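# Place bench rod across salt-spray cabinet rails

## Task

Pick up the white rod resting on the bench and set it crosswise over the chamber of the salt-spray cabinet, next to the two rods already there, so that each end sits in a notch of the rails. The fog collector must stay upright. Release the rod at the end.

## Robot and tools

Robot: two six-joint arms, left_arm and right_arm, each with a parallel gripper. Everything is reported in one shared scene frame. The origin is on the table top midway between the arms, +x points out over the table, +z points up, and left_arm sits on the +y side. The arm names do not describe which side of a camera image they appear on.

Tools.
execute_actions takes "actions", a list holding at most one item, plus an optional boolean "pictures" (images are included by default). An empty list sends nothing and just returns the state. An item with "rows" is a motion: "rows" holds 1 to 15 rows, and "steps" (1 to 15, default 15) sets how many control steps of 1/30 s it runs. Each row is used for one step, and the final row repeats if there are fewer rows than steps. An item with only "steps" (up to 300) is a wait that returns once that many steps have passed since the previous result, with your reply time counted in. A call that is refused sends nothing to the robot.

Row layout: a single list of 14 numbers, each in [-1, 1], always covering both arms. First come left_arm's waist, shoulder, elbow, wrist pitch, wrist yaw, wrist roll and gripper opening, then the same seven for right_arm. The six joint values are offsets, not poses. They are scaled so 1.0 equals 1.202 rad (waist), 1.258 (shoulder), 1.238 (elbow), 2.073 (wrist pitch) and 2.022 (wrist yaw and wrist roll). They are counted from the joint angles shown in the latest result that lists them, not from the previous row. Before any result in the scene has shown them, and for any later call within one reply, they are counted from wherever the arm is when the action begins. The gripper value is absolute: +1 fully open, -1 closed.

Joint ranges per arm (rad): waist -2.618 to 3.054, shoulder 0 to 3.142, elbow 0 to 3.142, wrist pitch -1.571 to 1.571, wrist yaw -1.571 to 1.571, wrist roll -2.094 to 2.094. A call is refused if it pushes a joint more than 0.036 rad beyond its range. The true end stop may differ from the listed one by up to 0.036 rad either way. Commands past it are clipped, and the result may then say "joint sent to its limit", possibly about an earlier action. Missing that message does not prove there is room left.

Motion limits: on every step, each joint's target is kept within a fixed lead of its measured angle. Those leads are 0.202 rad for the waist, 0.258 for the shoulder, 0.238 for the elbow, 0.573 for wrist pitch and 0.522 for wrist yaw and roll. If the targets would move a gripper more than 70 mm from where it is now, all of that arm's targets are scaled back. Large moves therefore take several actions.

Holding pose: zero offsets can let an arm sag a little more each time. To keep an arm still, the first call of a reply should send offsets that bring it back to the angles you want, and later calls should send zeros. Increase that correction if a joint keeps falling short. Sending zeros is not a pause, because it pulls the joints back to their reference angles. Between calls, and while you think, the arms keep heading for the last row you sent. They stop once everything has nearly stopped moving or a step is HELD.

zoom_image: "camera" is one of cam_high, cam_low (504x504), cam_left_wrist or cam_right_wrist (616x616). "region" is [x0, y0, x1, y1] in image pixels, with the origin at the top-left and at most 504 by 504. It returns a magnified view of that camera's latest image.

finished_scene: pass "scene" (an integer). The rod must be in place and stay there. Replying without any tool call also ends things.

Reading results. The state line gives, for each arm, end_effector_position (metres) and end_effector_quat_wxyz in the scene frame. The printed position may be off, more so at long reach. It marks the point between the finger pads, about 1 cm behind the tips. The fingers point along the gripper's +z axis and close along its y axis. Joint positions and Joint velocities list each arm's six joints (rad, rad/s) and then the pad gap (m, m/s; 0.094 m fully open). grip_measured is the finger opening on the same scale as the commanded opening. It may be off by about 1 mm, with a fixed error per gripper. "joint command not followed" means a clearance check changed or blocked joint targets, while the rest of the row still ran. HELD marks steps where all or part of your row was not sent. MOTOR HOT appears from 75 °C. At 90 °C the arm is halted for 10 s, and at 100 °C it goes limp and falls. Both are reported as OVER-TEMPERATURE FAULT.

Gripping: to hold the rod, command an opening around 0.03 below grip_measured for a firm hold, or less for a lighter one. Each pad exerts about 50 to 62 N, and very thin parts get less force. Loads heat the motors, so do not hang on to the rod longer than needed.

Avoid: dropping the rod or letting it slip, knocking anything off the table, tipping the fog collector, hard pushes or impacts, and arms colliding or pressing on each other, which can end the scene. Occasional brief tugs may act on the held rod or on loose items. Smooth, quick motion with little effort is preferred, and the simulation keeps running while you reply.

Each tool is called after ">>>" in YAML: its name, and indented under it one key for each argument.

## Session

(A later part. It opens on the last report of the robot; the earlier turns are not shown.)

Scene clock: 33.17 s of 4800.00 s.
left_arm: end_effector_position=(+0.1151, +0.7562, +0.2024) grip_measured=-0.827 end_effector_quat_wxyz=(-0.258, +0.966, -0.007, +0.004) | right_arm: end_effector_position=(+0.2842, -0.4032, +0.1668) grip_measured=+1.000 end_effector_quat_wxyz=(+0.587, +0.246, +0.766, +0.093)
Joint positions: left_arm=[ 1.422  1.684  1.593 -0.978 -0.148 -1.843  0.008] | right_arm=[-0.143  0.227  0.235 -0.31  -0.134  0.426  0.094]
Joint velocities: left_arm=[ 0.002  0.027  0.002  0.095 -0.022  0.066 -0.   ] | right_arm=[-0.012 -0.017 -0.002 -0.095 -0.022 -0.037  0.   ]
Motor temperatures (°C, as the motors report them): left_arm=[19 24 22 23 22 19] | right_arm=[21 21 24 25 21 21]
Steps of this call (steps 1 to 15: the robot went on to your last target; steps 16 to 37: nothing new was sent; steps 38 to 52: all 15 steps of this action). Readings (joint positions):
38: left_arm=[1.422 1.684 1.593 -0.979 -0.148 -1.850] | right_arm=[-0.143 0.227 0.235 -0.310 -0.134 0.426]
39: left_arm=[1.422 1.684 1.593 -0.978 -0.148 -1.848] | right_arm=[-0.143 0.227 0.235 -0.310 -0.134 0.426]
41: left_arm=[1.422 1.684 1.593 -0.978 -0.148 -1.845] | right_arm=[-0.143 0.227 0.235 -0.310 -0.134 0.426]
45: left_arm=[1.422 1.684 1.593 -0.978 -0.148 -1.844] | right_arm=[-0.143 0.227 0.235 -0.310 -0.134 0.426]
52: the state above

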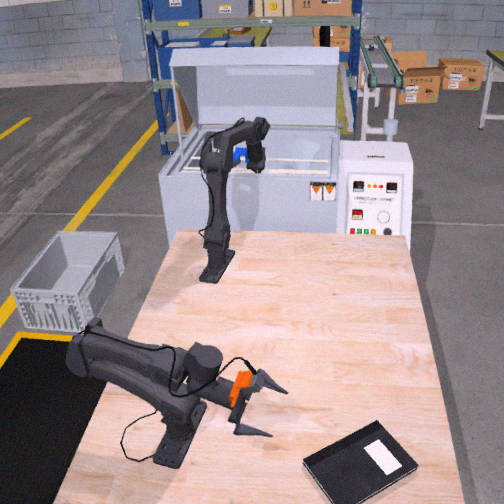

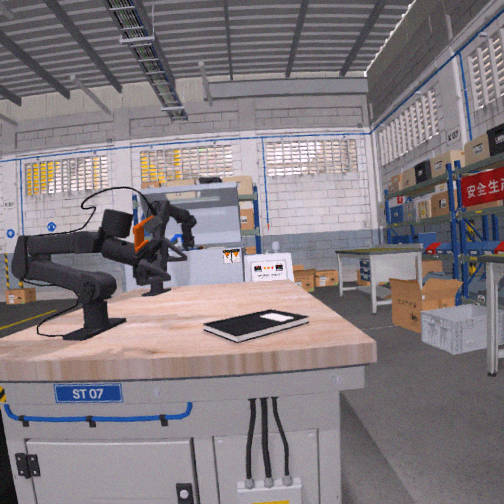

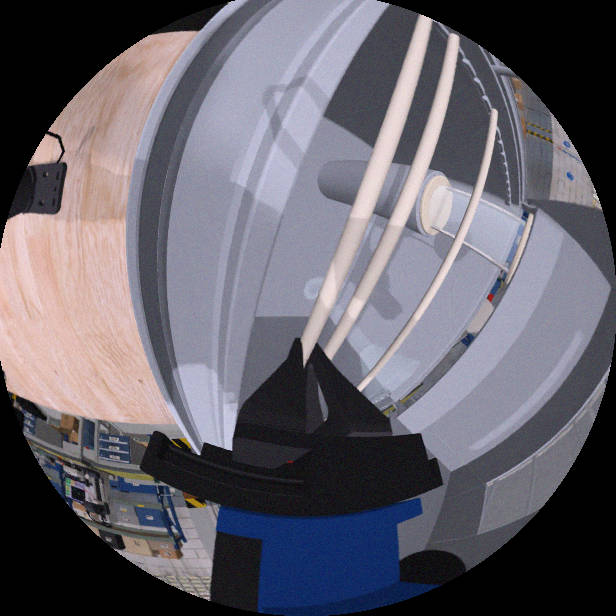

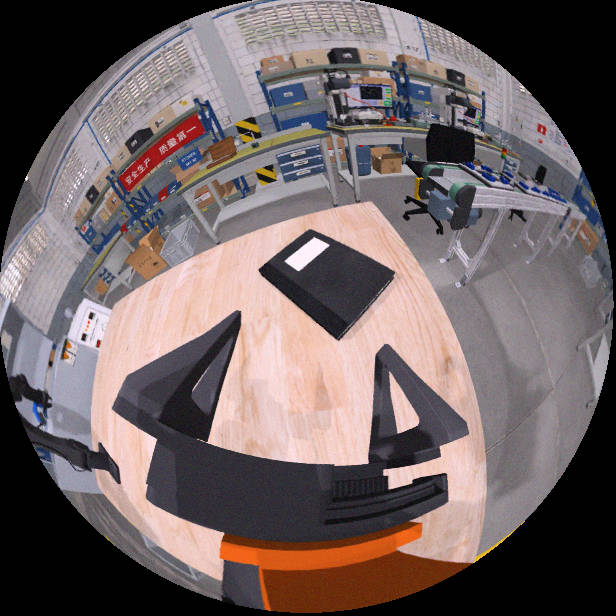

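>>> execute_actions:
  actions:
    - {"rows":[[0,-0.012,0,-0.012,0,0.025,-0.87,0,0,0,0,0,0,1]]}

>>> zoom_image:
  camera: "cam_high"
  region: [160,150,210,185]

>>> zoom_image:
  camera: "cam_high"
  region: [270,150,345,185]

Scene clock: 34.57 s of 4800.00 s.
left_arm: end_effector_position=(+0.1151, +0.7562, +0.2024) grip_measured=-0.827 end_effector_quat_wxyz=(-0.258, +0.966, -0.016, +0.002) | right_arm: end_effector_position=(+0.2842, -0.4032, +0.1668) grip_measured=+1.000 end_effector_quat_wxyz=(+0.587, +0.246, +0.766, +0.093)
Joint positions: left_arm=[ 1.422  1.684  1.593 -0.978 -0.148 -1.824  0.008] | right_arm=[-0.143  0.227  0.235 -0.31  -0.134  0.426  0.094]
Joint velocities: left_arm=[ 0.002  0.002  0.002  0.022  0.037  0.022 -0.   ] | right_arm=[-0.012  0.002 -0.002 -0.007  0.066  0.022  0.   ]
Motor temperatures (°C, as the motors report them): left_arm=[19 24 22 23 22 19] | right_arm=[21 21 24 25 21 21]
Steps of this call (steps 1 to 15: the robot went on to your last target; steps 16 to 27: nothing new was sent; steps 28 to 42: all 15 steps of this action). Readings (joint positions):
28: left_arm=[1.422 1.684 1.593 -0.978 -0.148 -1.839] | right_arm=[-0.143 0.227 0.235 -0.310 -0.134 0.426]
29: left_arm=[1.422 1.684 1.593 -0.978 -0.148 -1.835] | right_arm=[-0.143 0.227 0.235 -0.310 -0.134 0.426]
31: left_arm=[1.422 1.684 1.593 -0.978 -0.148 -1.830] | right_arm=[-0.143 0.227 0.235 -0.310 -0.134 0.426]
35: left_arm=[1.422 1.684 1.593 -0.978 -0.148 -1.826] | right_arm=[-0.143 0.227 0.235 -0.310 -0.134 0.426]
42: the state above

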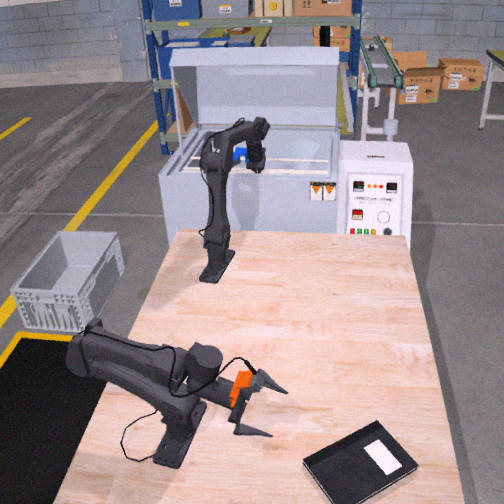

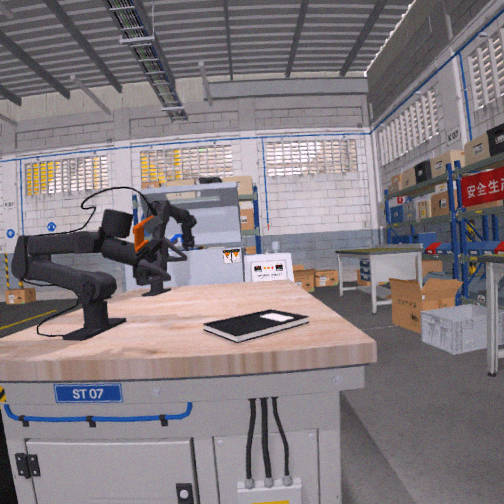

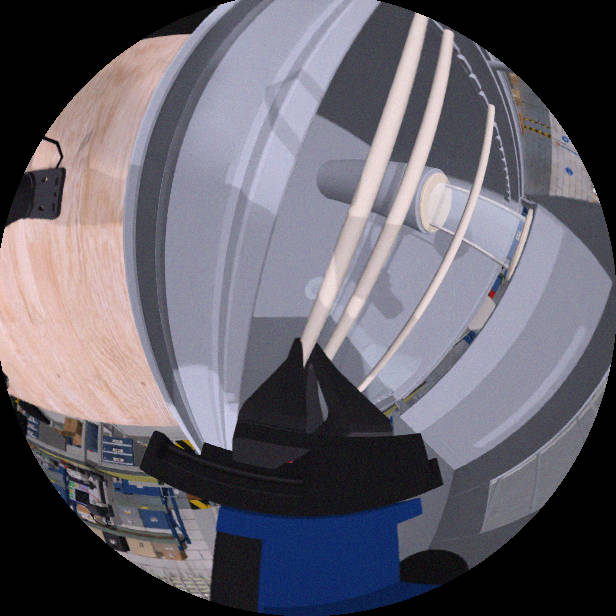

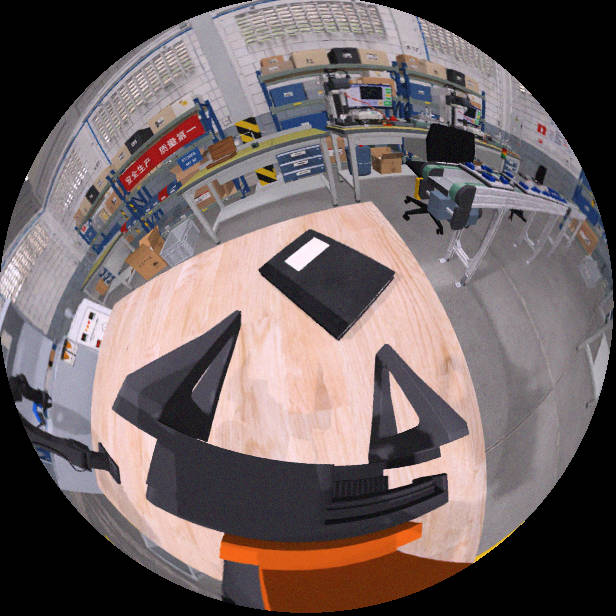

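Region (160, 150, 210, 185) of cam_high's 504x504 image, scaled by 10.080, with more detail than that image has; it fills the top 353 rows of this view, and the rest is white.

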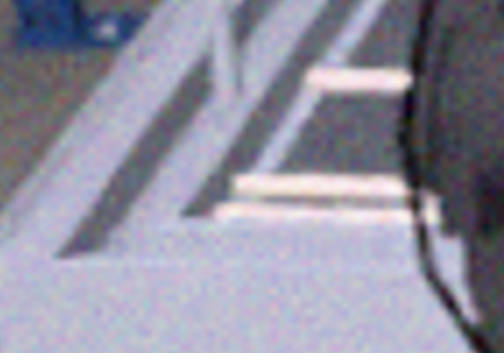

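Region (270, 150, 345, 185) of cam_high's 504x504 image, scaled by 6.720, with more detail than that image has; it fills the top 235 rows of this view, and the rest is white.

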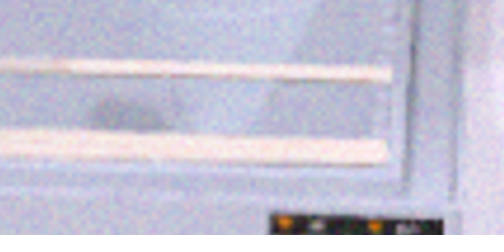

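>>> execute_actions:
  actions:
    - {"rows":[[0,-0.04,0,0,-0.01,0.005,-0.87,0,0,0,0,0,0,1]]}

>>> zoom_image:
  camera: "cam_high"
  region: [160,150,210,185]

>>> zoom_image:
  camera: "cam_high"
  region: [295,150,345,185]

Scene clock: 35.63 s of 4800.00 s.
left_arm: end_effector_position=(+0.1141, +0.7538, +0.2151) grip_measured=-0.827 end_effector_quat_wxyz=(-0.273, +0.962, -0.014, +0.006) | right_arm: end_effector_position=(+0.2842, -0.4032, +0.1668) grip_measured=+1.000 end_effector_quat_wxyz=(+0.587, +0.246, +0.766, +0.093)
Joint positions: left_arm=[ 1.422  1.652  1.593 -0.976 -0.149 -1.824  0.008] | right_arm=[-0.143  0.227  0.235 -0.31  -0.134  0.426  0.094]
Joint velocities: left_arm=[ 0.007 -0.012 -0.007  0.007 -0.037 -0.066 -0.   ] | right_arm=[ 0.002  0.007 -0.012 -0.022 -0.051 -0.037  0.   ]
Motor temperatures (°C, as the motors report them): left_arm=[19 24 22 23 22 19] | right_arm=[21 21 24 25 21 21]
Steps of this call (steps 1 to 15: the robot went on to your last target; steps 16 to 17: nothing new was sent; steps 18 to 32: all 15 steps of this action). Readings (joint positions):
18: left_arm=[1.422 1.681 1.593 -0.976 -0.148 -1.824] | right_arm=[-0.143 0.227 0.235 -0.310 -0.134 0.426]
19: left_arm=[1.422 1.677 1.593 -0.976 -0.148 -1.824] | right_arm=[-0.143 0.227 0.235 -0.310 -0.134 0.426]
21: left_arm=[1.422 1.666 1.593 -0.976 -0.148 -1.824] | right_arm=[-0.143 0.227 0.235 -0.310 -0.134 0.426]
25: left_arm=[1.422 1.652 1.593 -0.976 -0.149 -1.824] | right_arm=[-0.143 0.227 0.235 -0.310 -0.134 0.426]
32: the state above

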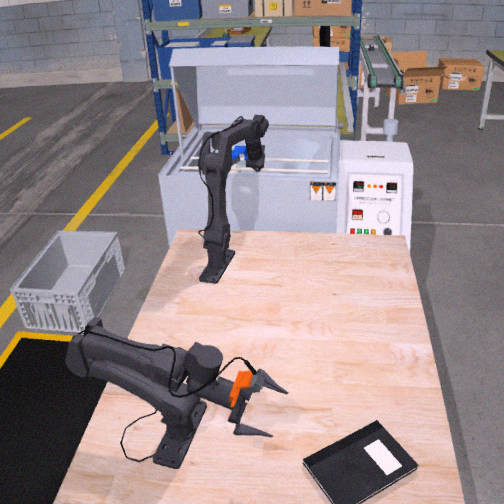

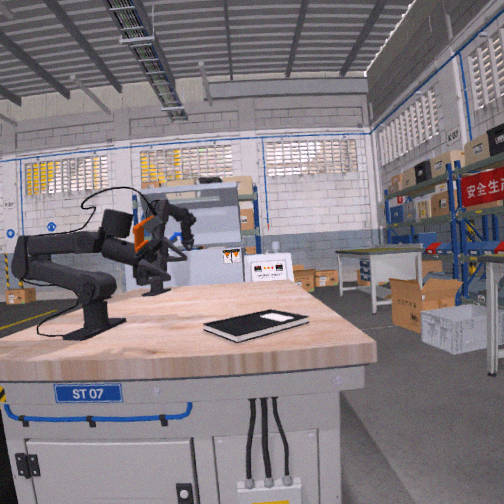

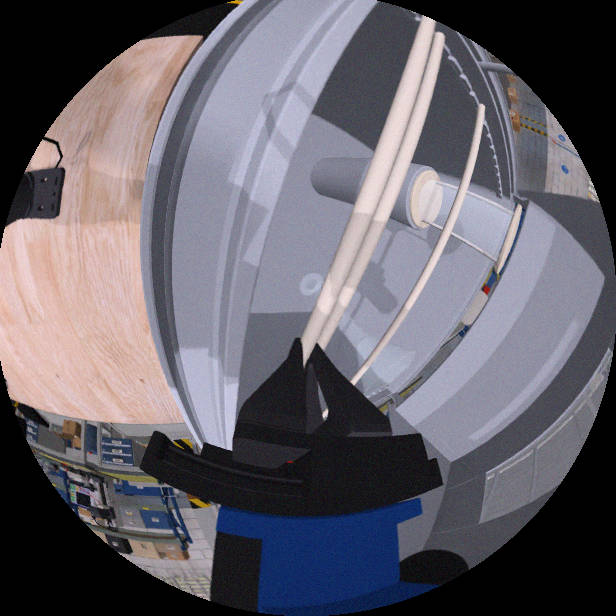

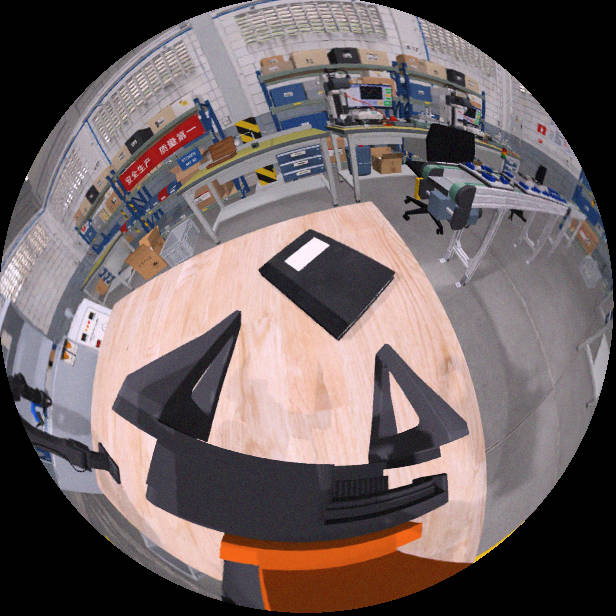

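Region (160, 150, 210, 185) of cam_high's 504x504 image, scaled by 10.080, with more detail than that image has; it fills the top 353 rows of this view, and the rest is white.

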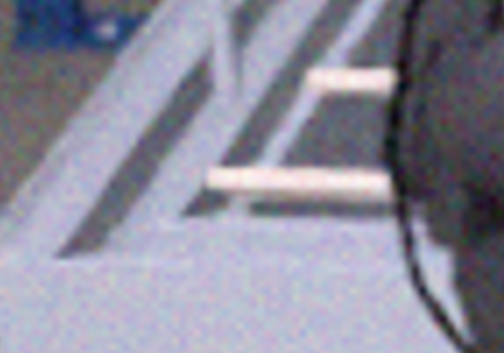

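Region (295, 150, 345, 185) of cam_high's 504x504 image, scaled by 10.080, with more detail than that image has; it fills the top 353 rows of this view, and the rest is white.

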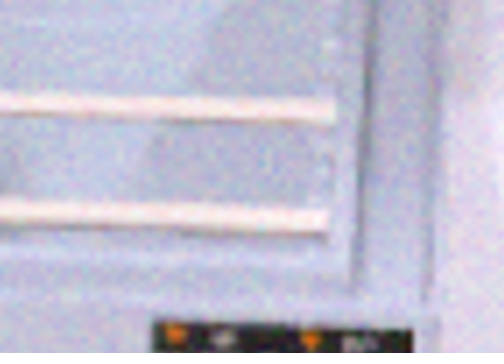

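>>> execute_actions:
  actions:
    - {"rows":[[0,0,0,0,0,-0.018,-0.87,0,0,0,0,0,0,1],[0,0,0,0,0,-0.018,-0.87,0,0,0,0,0,0,1],[0,0,0,0,0,-0.018,-0.87,0,0,0,0,0,0,1],[0,0,0,0,0,-0.018,-0.87,0,0,0,0,0,0,1],[0,0,0,0,0,-0.018,-0.87,0,0,0,0,0,0,1],[0,0.02,0,-0.005,0,-0.018,-0.87,0,0,0,0,0,0,1],[0,0.02,0,-0.005,0,-0.018,-0.87,0,0,0,0,0,0,1],[0,0.035,0,-0.005,0,-0.018,-0.87,0,0,0,0,0,0,1]]}
  pictures: false

>>> execute_actions:
  actions:
    - {"steps":10}

>>> zoom_image:
  camera: "cam_high"
  region: [160,150,210,185]

>>> zoom_image:
  camera: "cam_high"
  region: [295,150,345,185]

Scene clock: 37.67 s of 4800.00 s.
left_arm: end_effector_position=(+0.1152, +0.7568, +0.2024) grip_measured=-0.827 end_effector_quat_wxyz=(-0.259, +0.966, +0.000, +0.006) | right_arm: end_effector_position=(+0.2842, -0.4032, +0.1668) grip_measured=+1.000 end_effector_quat_wxyz=(+0.587, +0.246, +0.766, +0.093)
Joint positions: left_arm=[ 1.422  1.684  1.593 -0.975 -0.148 -1.857  0.008] | right_arm=[-0.143  0.227  0.235 -0.31  -0.134  0.426  0.094]
Joint velocities: left_arm=[ 0.017 -0.007  0.002  0.007  0.022 -0.022 -0.001] | right_arm=[-0.002 -0.017 -0.002  0.037  0.022 -0.051  0.   ]
Motor temperatures (°C, as the motors report them): left_arm=[19 24 22 23 22 19] | right_arm=[21 21 24 26 21 21]
Steps of this call (steps 1 to 15: the robot went on to your last target; steps 16 to 46: nothing new was sent; steps 47 to 61: all 15 steps of this action). Readings (joint positions):
47: left_arm=[1.422 1.652 1.593 -0.976 -0.149 -1.829] | right_arm=[-0.143 0.227 0.235 -0.310 -0.134 0.426]
48: left_arm=[1.422 1.652 1.593 -0.976 -0.148 -1.835] | right_arm=[-0.143 0.227 0.235 -0.310 -0.134 0.426]
50: left_arm=[1.422 1.652 1.593 -0.976 -0.147 -1.843] | right_arm=[-0.143 0.227 0.235 -0.310 -0.134 0.426]
54: left_arm=[1.422 1.660 1.593 -0.977 -0.146 -1.851] | right_arm=[-0.143 0.227 0.235 -0.310 -0.134 0.426]
61: the state above

Scene clock: 38.00 s of 4800.00 s.
left_arm: end_effector_position=(+0.1152, +0.7568, +0.2024) grip_measured=-0.827 end_effector_quat_wxyz=(-0.259, +0.966, +0.000, +0.006) | right_arm: end_effector_position=(+0.2842, -0.4032, +0.1668) grip_measured=+1.000 end_effector_quat_wxyz=(+0.587, +0.246, +0.766, +0.093)
Joint positions: left_arm=[ 1.422  1.684  1.593 -0.975 -0.148 -1.857  0.008] | right_arm=[-0.143  0.227  0.235 -0.31  -0.134  0.426  0.094]
Joint velocities: left_arm=[ 0.002  0.002 -0.022  0.051  0.037 -0.066 -0.   ] | right_arm=[-0.012  0.002  0.002  0.037  0.007 -0.007  0.   ]
Motor temperatures (°C, as the motors report them): left_arm=[19 24 22 23 22 19] | right_arm=[21 21 24 26 21 21]
Steps of this call (steps 1 to 10: the robot went on to your last target). Readings (joint positions):
1: left_arm=[1.422 1.684 1.593 -0.975 -0.148 -1.857] | right_arm=[-0.143 0.227 0.235 -0.310 -0.134 0.426]
2: left_arm=[1.422 1.684 1.593 -0.975 -0.148 -1.857] | right_arm=[-0.143 0.227 0.235 -0.310 -0.134 0.426]
4: left_arm=[1.422 1.684 1.593 -0.975 -0.148 -1.857] | right_arm=[-0.143 0.227 0.235 -0.310 -0.134 0.426]
8: left_arm=[1.422 1.684 1.593 -0.975 -0.148 -1.857] | right_arm=[-0.143 0.227 0.235 -0.310 -0.134 0.426]
10: the state above

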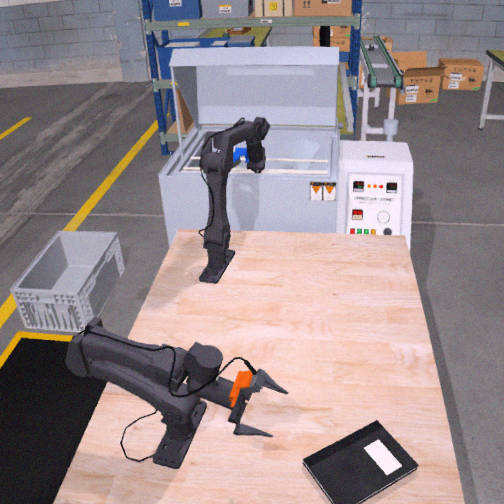

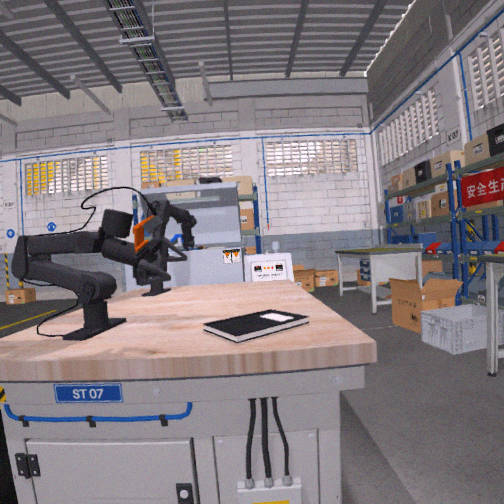

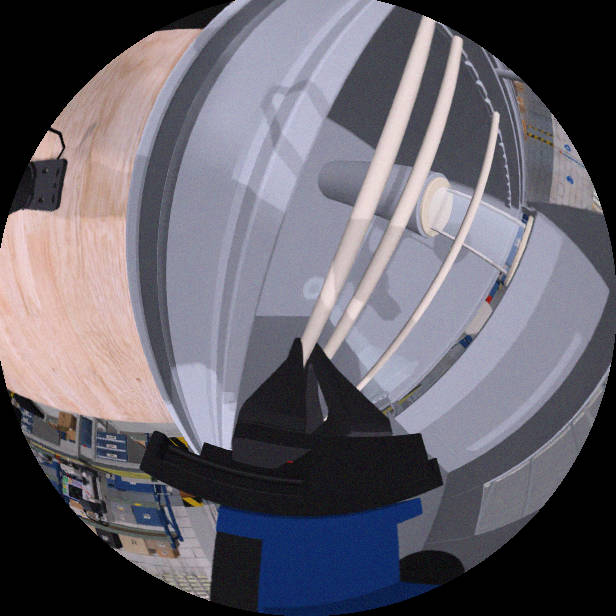

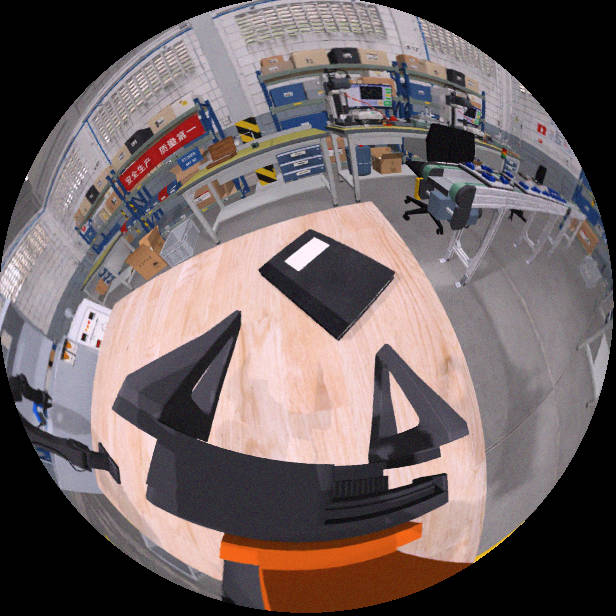

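Region (160, 150, 210, 185) of cam_high's 504x504 image, scaled by 10.080, with more detail than that image has; it fills the top 353 rows of this view, and the rest is white.

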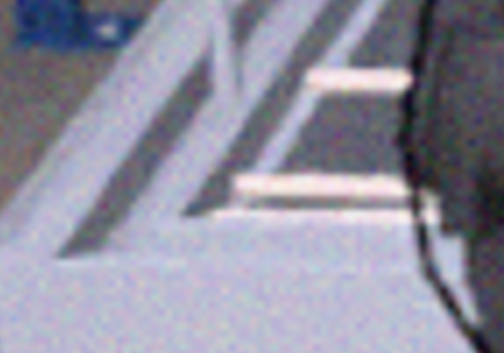

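Region (295, 150, 345, 185) of cam_high's 504x504 image, scaled by 10.080, with more detail than that image has; it fills the top 353 rows of this view, and the rest is white.

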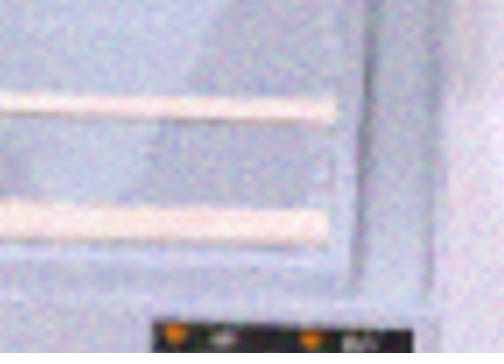

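>>> execute_actions:
  actions:
    - {"rows":[[0,0,0,0,0,0.008,-0.87,0,0,0,0,0,0,1],[0,0,0,0,0,0.008,-0.87,0,0,0,0,0,0,1],[0,0,0,0,0,0.008,-0.87,0,0,0,0,0,0,1],[0,0,0,0,0,0.008,-0.84,0,0,0,0,0,0,1],[0,0,0,0,0,0.008,-0.83,0,0,0,0,0,0,1],[0,0,0,0,0,0.008,-0.82,0,0,0,0,0,0,1],[0,0,0,0,0,0.008,-0.81,0,0,0,0,0,0,1],[0,0,0,0,0,0.008,-0.8,0,0,0,0,0,0,1],[0,0,0,0,0,0.008,-0.78,0,0,0,0,0,0,1],[0,0,0,0,0,0.008,-0.75,0,0,0,0,0,0,1],[0,0,0,0,0,0.008,-0.65,0,0,0,0,0,0,1]]}
  pictures: false

>>> execute_actions:
  actions:
    - {"rows":[[0,-0.04,0.01,0,0,0,-0.65,0,0,0,0,0,0,1],[0,-0.04,0.01,0,0,0,-0.65,0,0,0,0,0,0,1],[0,-0.07,0.02,0,0,0,-0.65,0,0,0,0,0,0,1],[0,-0.07,0.02,0,0,0,-0.65,0,0,0,0,0,0,1],[0,-0.1,0.03,-0.02,0,0,-0.65,0,0,0,0,0,0,1],[0,-0.13,0.04,-0.04,0,0,-0.65,0,0,0,0,0,0,1],[0,-0.18,0.05,-0.1,0,0,-0.65,0,0,0,0,0,0,1]]}

>>> zoom_image:
  camera: "cam_high"
  region: [160,150,210,185]

>>> zoom_image:
  camera: "cam_high"
  region: [295,150,345,185]

Scene clock: 41.03 s of 4800.00 s.
left_arm: end_effector_position=(+0.1155, +0.7570, +0.2025) grip_measured=-0.653 end_effector_quat_wxyz=(-0.259, +0.966, -0.001, +0.006) | right_arm: end_effector_position=(+0.2842, -0.4032, +0.1668) grip_measured=+1.000 end_effector_quat_wxyz=(+0.587, +0.246, +0.766, +0.093)
Joint positions: left_arm=[ 1.422  1.684  1.593 -0.974 -0.147 -1.854  0.016] | right_arm=[-0.143  0.227  0.235 -0.31  -0.134  0.426  0.094]
Joint velocities: left_arm=[ 0.002  0.002  0.002 -0.007 -0.022 -0.081  0.001] | right_arm=[ 0.002  0.012  0.017  0.066 -0.022  0.066  0.   ]
Motor temperatures (°C, as the motors report them): left_arm=[19 24 23 23 22 19] | right_arm=[21 21 24 26 21 21]
Steps of this call (steps 1 to 15: the robot went on to your last target; steps 16 to 76: nothing new was sent; steps 77 to 91: all 15 steps of this action). Readings (joint positions):
77: left_arm=[1.422 1.684 1.593 -0.975 -0.148 -1.857] | right_arm=[-0.143 0.227 0.235 -0.310 -0.134 0.426]
78: left_arm=[1.422 1.684 1.593 -0.975 -0.148 -1.857] | right_arm=[-0.143 0.227 0.235 -0.310 -0.134 0.426]
80: left_arm=[1.422 1.684 1.593 -0.975 -0.148 -1.857] | right_arm=[-0.143 0.227 0.235 -0.310 -0.134 0.426]
84: left_arm=[1.422 1.684 1.593 -0.975 -0.148 -1.855] | right_arm=[-0.143 0.227 0.235 -0.310 -0.134 0.426]
91: the state above

Scene clock: 41.53 s of 4800.00 s.
left_arm: end_effector_position=(+0.0984, +0.7036, +0.2958) grip_measured=-0.653 end_effector_quat_wxyz=(-0.328, +0.944, +0.004, +0.032) | right_arm: end_effector_position=(+0.2842, -0.4032, +0.1668) grip_measured=+1.000 end_effector_quat_wxyz=(+0.587, +0.246, +0.766, +0.093)
Joint positions: left_arm=[ 1.422  1.437  1.651 -1.125 -0.143 -1.854  0.016] | right_arm=[-0.143  0.227  0.235 -0.31  -0.134  0.426  0.094]
Joint velocities: left_arm=[-0.007 -0.017  0.007 -0.095  0.022  0.051  0.   ] | right_arm=[ 0.007  0.002  0.002 -0.037 -0.051  0.007  0.   ]
Motor temperatures (°C, as the motors report them): left_arm=[19 24 23 23 22 19] | right_arm=[21 21 24 26 21 21]
Steps of this call (steps 1 to 15: all 15 steps of this action). Readings (joint positions):
1: left_arm=[1.422 1.682 1.593 -0.973 -0.147 -1.854] | right_arm=[-0.143 0.227 0.235 -0.310 -0.134 0.426]
2: left_arm=[1.422 1.678 1.593 -0.973 -0.146 -1.854] | right_arm=[-0.143 0.227 0.235 -0.310 -0.134 0.426]
4: left_arm=[1.422 1.656 1.593 -0.972 -0.145 -1.854] | right_arm=[-0.143 0.227 0.235 -0.310 -0.134 0.426]
8: left_arm=[1.422 1.555 1.604 -1.033 -0.143 -1.854] | right_arm=[-0.143 0.227 0.235 -0.310 -0.134 0.426]
15: the state above

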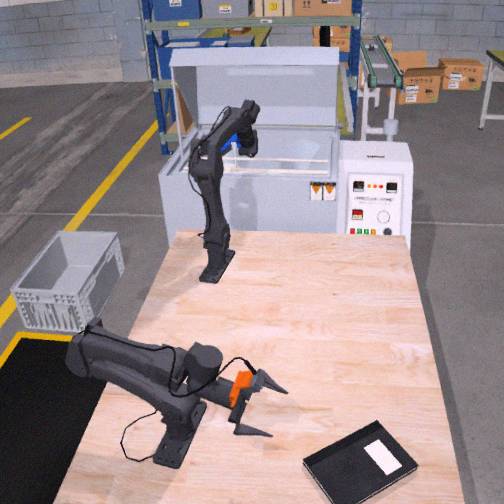

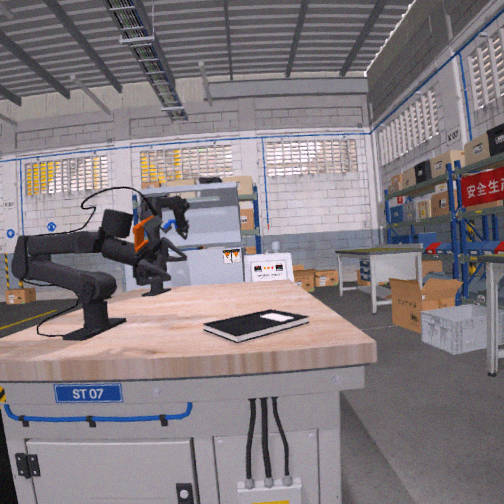

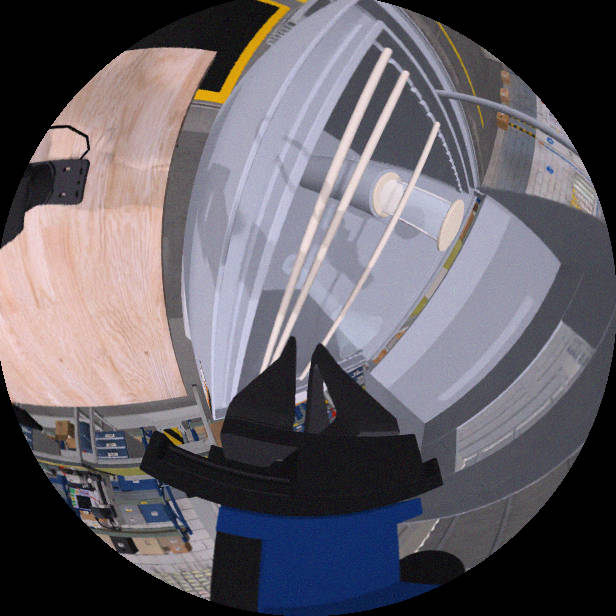

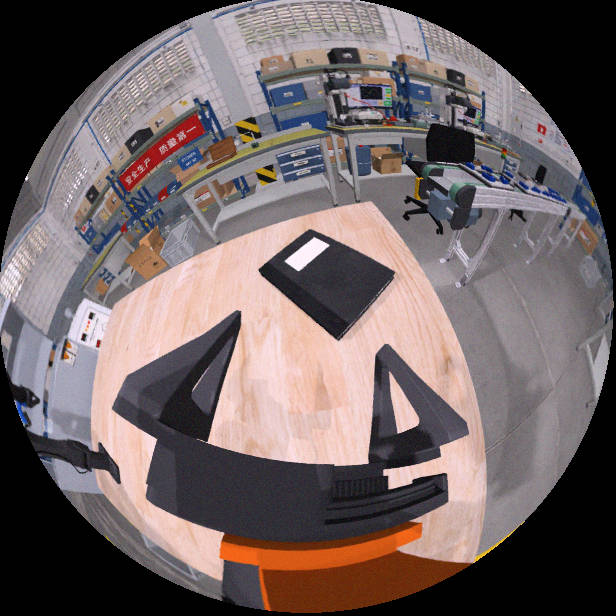

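Region (160, 150, 210, 185) of cam_high's 504x504 image, scaled by 10.080, with more detail than that image has; it fills the top 353 rows of this view, and the rest is white.

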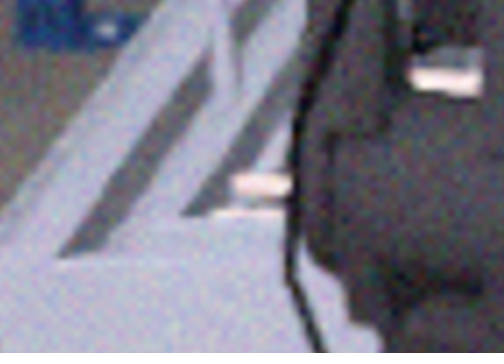

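Region (295, 150, 345, 185) of cam_high's 504x504 image, scaled by 10.080, with more detail than that image has; it fills the top 353 rows of this view, and the rest is white.

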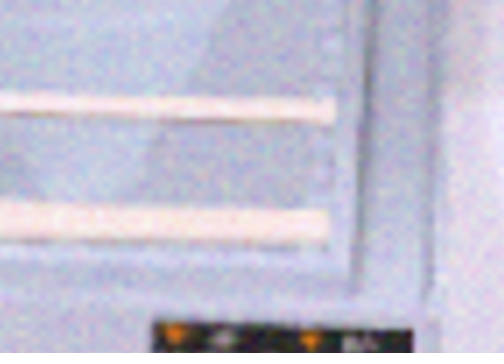

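>>> zoom_image:
  camera: "cam_left_wrist"
  region: [350,20,480,150]

>>> execute_actions:
  actions:
    - {"rows":[[-0.15,0,0.03,0,0.07,0.8,-0.65,0,0,0,0,0,0,1]]}
  pictures: false

>>> execute_actions:
  actions:
    - {"steps":15}

Region (350, 20, 480, 150) of cam_left_wrist's 616x616 image, scaled by 3.877, with more detail than that image has.

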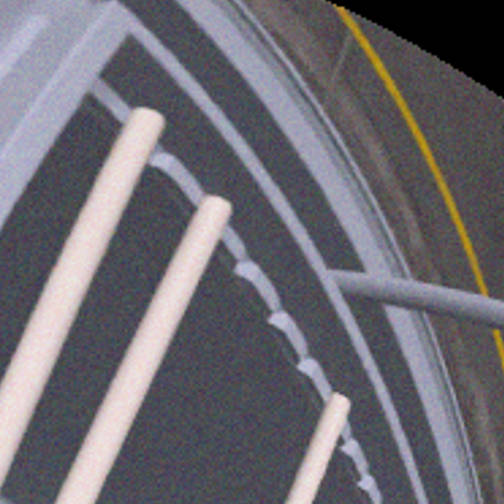

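Scene clock: 42.70 s of 4800.00 s.
left_arm: end_effector_position=(+0.1854, +0.6713, +0.2936) grip_measured=-0.653 end_effector_quat_wxyz=(-0.307, +0.657, -0.682, -0.096) | right_arm: end_effector_position=(+0.2842, -0.4032, +0.1668) grip_measured=+1.000 end_effector_quat_wxyz=(+0.587, +0.246, +0.766, +0.093)
Joint positions: left_arm=[ 1.234  1.448  1.66  -1.129 -0.006 -0.472  0.016] | right_arm=[-0.143  0.227  0.235 -0.31  -0.134  0.426  0.094]
Joint velocities: left_arm=[ 0.007 -0.007  0.012 -0.022  0.051  1.516 -0.001] | right_arm=[-0.007 -0.012 -0.012  0.022  0.037  0.007  0.   ]
Motor temperatures (°C, as the motors report them): left_arm=[19 24 23 23 22 19] | right_arm=[21 21 24 26 21 21]
Steps of this call (steps 1 to 20: the robot went on to your last target; steps 21 to 35: all 15 steps of this action). Readings (joint positions):
21: left_arm=[1.401 1.448 1.651 -1.154 -0.137 -1.774] | right_arm=[-0.143 0.227 0.235 -0.310 -0.134 0.426]
22: left_arm=[1.358 1.448 1.651 -1.150 -0.119 -1.675] | right_arm=[-0.143 0.227 0.235 -0.310 -0.134 0.426]
24: left_arm=[1.269 1.448 1.651 -1.136 -0.068 -1.477] | right_arm=[-0.143 0.227 0.235 -0.310 -0.134 0.426]
28: left_arm=[1.234 1.448 1.657 -1.130 -0.018 -1.081] | right_arm=[-0.143 0.227 0.235 -0.310 -0.134 0.426]
35: the state above

Scene clock: 43.20 s of 4800.00 s.
left_arm: end_effector_position=(+0.1856, +0.6712, +0.2936) grip_measured=-0.653 end_effector_quat_wxyz=(-0.295, +0.579, -0.749, -0.128) | right_arm: end_effector_position=(+0.2842, -0.4032, +0.1668) grip_measured=+1.000 end_effector_quat_wxyz=(+0.587, +0.246, +0.766, +0.093)
Joint positions: left_arm=[ 1.234  1.448  1.66  -1.129 -0.005 -0.255  0.016] | right_arm=[-0.143  0.227  0.235 -0.31  -0.134  0.426  0.094]
Joint velocities: left_arm=[ 0.002 -0.007 -0.007 -0.066 -0.095  0.007 -0.001] | right_arm=[ 0.002 -0.007 -0.002 -0.007 -0.007 -0.022  0.   ]
Motor temperatures (°C, as the motors report them): left_arm=[19 24 23 23 22 19] | right_arm=[21 21 24 26 21 21]
Steps of this call (steps 1 to 15: the robot went on to your last target). Readings (joint positions):
1: left_arm=[1.234 1.448 1.660 -1.129 -0.005 -0.426] | right_arm=[-0.143 0.227 0.235 -0.310 -0.134 0.426]
2: left_arm=[1.234 1.448 1.660 -1.129 -0.005 -0.390] | right_arm=[-0.143 0.227 0.235 -0.310 -0.134 0.426]
4: left_arm=[1.234 1.448 1.660 -1.129 -0.005 -0.338] | right_arm=[-0.143 0.227 0.235 -0.310 -0.134 0.426]
8: left_arm=[1.234 1.448 1.660 -1.129 -0.005 -0.284] | right_arm=[-0.143 0.227 0.235 -0.310 -0.134 0.426]
15: the state above

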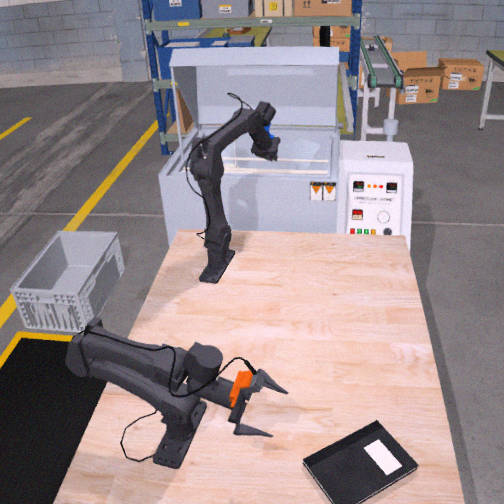

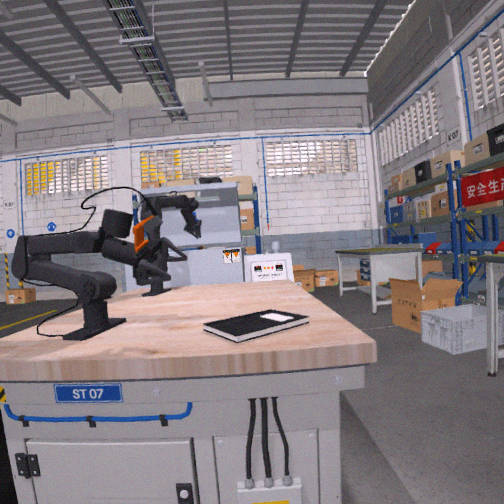

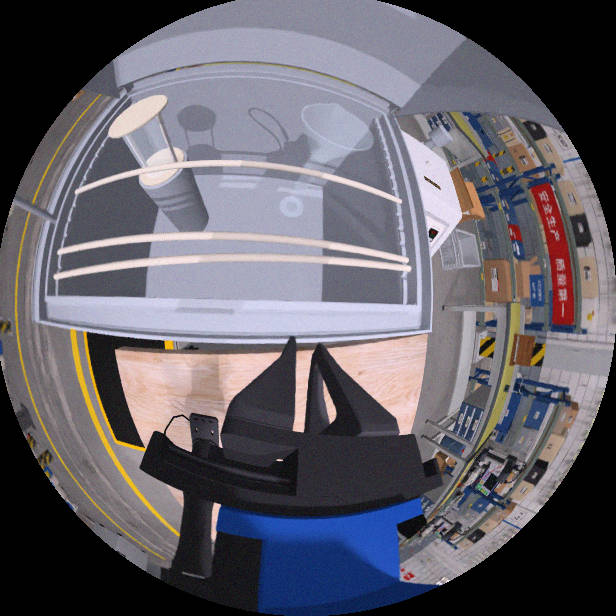

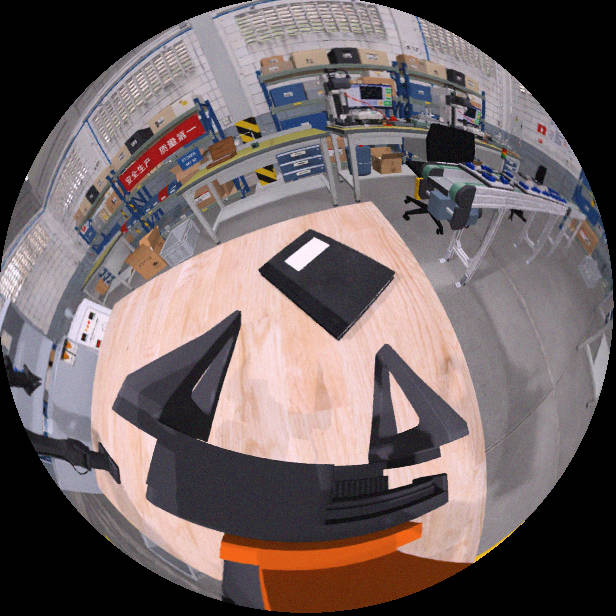

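>>> execute_actions:
  actions:
    - {"rows":[[0.157,0.1,-0.03,0.07,-0.071,-0.795,-0.62,0,0,0,0,0,0,1]]}
  pictures: false

>>> execute_actions:
  actions:
    - {"steps":20}
  pictures: false

Scene clock: 44.50 s of 4800.00 s.
left_arm: end_effector_position=(+0.1127, +0.7485, +0.2496) grip_measured=-0.623 end_effector_quat_wxyz=(-0.308, +0.945, -0.111, -0.006) | right_arm: end_effector_position=(+0.2842, -0.4032, +0.1668) grip_measured=+1.000 end_effector_quat_wxyz=(+0.587, +0.246, +0.766, +0.093)
Joint positions: left_arm=[ 1.43   1.589  1.626 -0.993 -0.127 -1.611  0.018] | right_arm=[-0.143  0.227  0.235 -0.31  -0.134  0.426  0.094]
Joint velocities: left_arm=[-0.022  0.002  0.007  0.066 -0.037 -1.795 -0.001] | right_arm=[-0.002 -0.007  0.007 -0.037  0.125  0.007  0.   ]
Motor temperatures (°C, as the motors report them): left_arm=[19 24 23 23 22 19] | right_arm=[21 21 24 26 21 21]
Steps of this call (steps 1 to 15: the robot went on to your last target; steps 16 to 24: nothing new was sent; steps 25 to 39: all 15 steps of this action). Readings (joint positions):
25: left_arm=[1.249 1.455 1.660 -1.120 -0.007 -0.306] | right_arm=[-0.143 0.227 0.235 -0.310 -0.134 0.426]
26: left_arm=[1.282 1.467 1.660 -1.099 -0.018 -0.382] | right_arm=[-0.143 0.227 0.235 -0.310 -0.134 0.426]
28: left_arm=[1.364 1.510 1.660 -1.056 -0.056 -0.568] | right_arm=[-0.143 0.227 0.235 -0.310 -0.134 0.426]
32: left_arm=[1.431 1.582 1.635 -1.009 -0.115 -0.972] | right_arm=[-0.143 0.227 0.235 -0.310 -0.134 0.426]
39: the state above

Scene clock: 45.17 s of 4800.00 s.
left_arm: end_effector_position=(+0.1126, +0.7506, +0.2512) grip_measured=-0.623 end_effector_quat_wxyz=(-0.312, +0.950, +0.006, +0.031) | right_arm: end_effector_position=(+0.2842, -0.4032, +0.1668) grip_measured=+1.000 end_effector_quat_wxyz=(+0.587, +0.246, +0.766, +0.093)
Joint positions: left_arm=[ 1.43   1.589  1.626 -0.983 -0.132 -1.856  0.018] | right_arm=[-0.143  0.227  0.235 -0.31  -0.134  0.426  0.094]
Joint velocities: left_arm=[-0.007  0.007 -0.007 -0.007  0.037  0.022 -0.   ] | right_arm=[-0.007 -0.002  0.012  0.007 -0.066 -0.007  0.   ]
Motor temperatures (°C, as the motors report them): left_arm=[19 24 23 23 22 19] | right_arm=[21 21 24 26 21 21]
Steps of this call (steps 1 to 20: the robot went on to your last target). Readings (joint positions):
1: left_arm=[1.430 1.589 1.626 -0.992 -0.128 -1.661] | right_arm=[-0.143 0.227 0.235 -0.310 -0.134 0.426]
2: left_arm=[1.430 1.589 1.626 -0.990 -0.129 -1.701] | right_arm=[-0.143 0.227 0.235 -0.310 -0.134 0.426]
4: left_arm=[1.430 1.589 1.626 -0.988 -0.130 -1.758] | right_arm=[-0.143 0.227 0.235 -0.310 -0.134 0.426]
8: left_arm=[1.430 1.589 1.626 -0.984 -0.131 -1.818] | right_arm=[-0.143 0.227 0.235 -0.310 -0.134 0.426]
20: the state above

>>> execute_actions:
  actions:
    - {"rows":[[-0.012,0.02,-0.027,0,-0.014,0,-0.62,0,0,0,0,0,0,1],[-0.012,0.02,-0.027,0,-0.014,0,-0.62,0,0,0,0,0,0,1],[-0.012,0.03,-0.027,0,-0.014,0,-0.62,0,0,0,0,0,0,1],[-0.012,0.04,-0.027,0,-0.014,0,-0.62,0,0,0,0,0,0,1],[-0.012,0.05,-0.027,0,-0.014,0,-0.62,0,0,0,0,0,0,1],[-0.012,0.06,-0.027,0,-0.014,0,-0.62,0,0,0,0,0,0,1],[-0.012,0.072,-0.027,0.004,-0.014,0,-0.62,0,0,0,0,0,0,1]]}

Scene clock: 46.33 s of 4800.00 s.
left_arm: end_effector_position=(+0.1160, +0.7602, +0.2147) grip_measured=-0.623 end_effector_quat_wxyz=(-0.274, +0.962, +0.003, +0.014) | right_arm: end_effector_position=(+0.2842, -0.4032, +0.1668) grip_measured=+1.000 end_effector_quat_wxyz=(+0.587, +0.246, +0.766, +0.093)
Joint positions: left_arm=[ 1.425  1.674  1.613 -0.971 -0.143 -1.859  0.018] | right_arm=[-0.143  0.227  0.235 -0.31  -0.134  0.426  0.094]
Joint velocities: left_arm=[-0.002 -0.022 -0.012  0.007  0.022 -0.051 -0.   ] | right_arm=[-0.007  0.007  0.002 -0.051  0.037 -0.037  0.   ]
Motor temperatures (°C, as the motors report them): left_arm=[19 24 23 23 22 19] | right_arm=[21 21 24 26 21 21]
Steps of this call (steps 1 to 15: the robot went on to your last target; steps 16 to 20: nothing new was sent; steps 21 to 35: all 15 steps of this action). Readings (joint positions):
21: left_arm=[1.429 1.590 1.624 -0.981 -0.134 -1.859] | right_arm=[-0.143 0.227 0.235 -0.310 -0.134 0.426]
22: left_arm=[1.429 1.590 1.622 -0.980 -0.137 -1.859] | right_arm=[-0.143 0.227 0.235 -0.310 -0.134 0.426]
24: left_arm=[1.427 1.598 1.619 -0.980 -0.140 -1.859] | right_arm=[-0.143 0.227 0.235 -0.310 -0.134 0.426]
28: left_arm=[1.426 1.645 1.619 -0.976 -0.143 -1.859] | right_arm=[-0.143 0.227 0.235 -0.310 -0.134 0.426]
35: the state above

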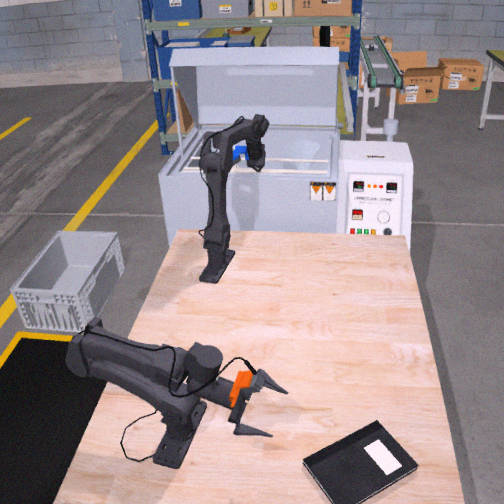

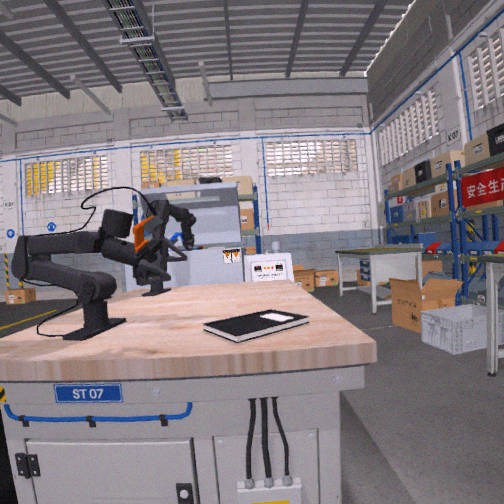

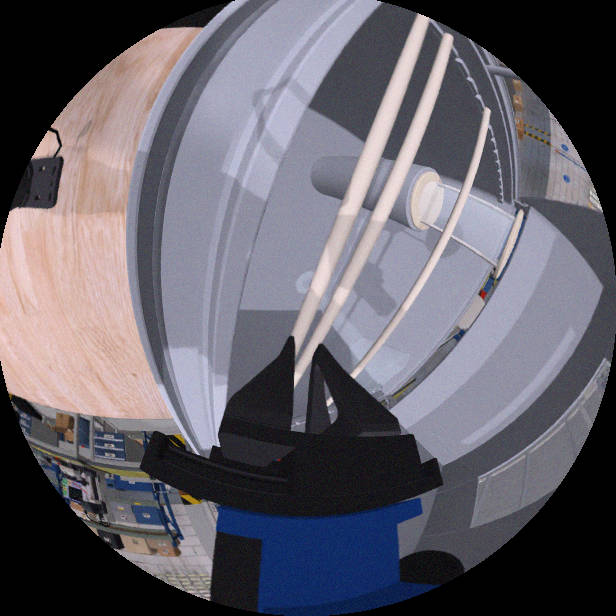

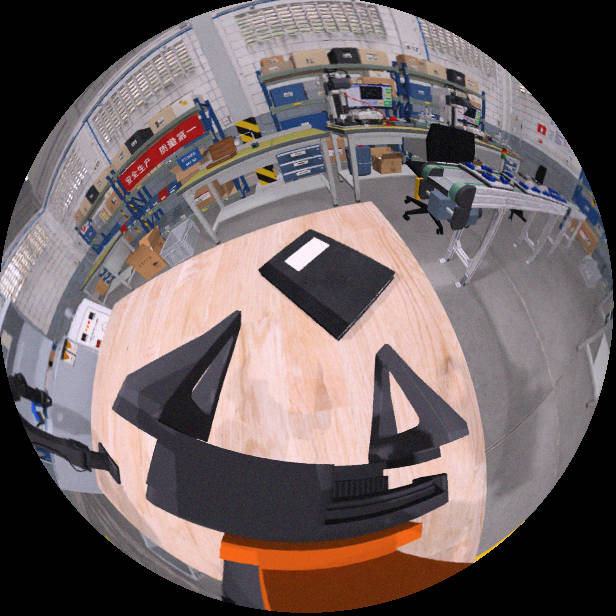

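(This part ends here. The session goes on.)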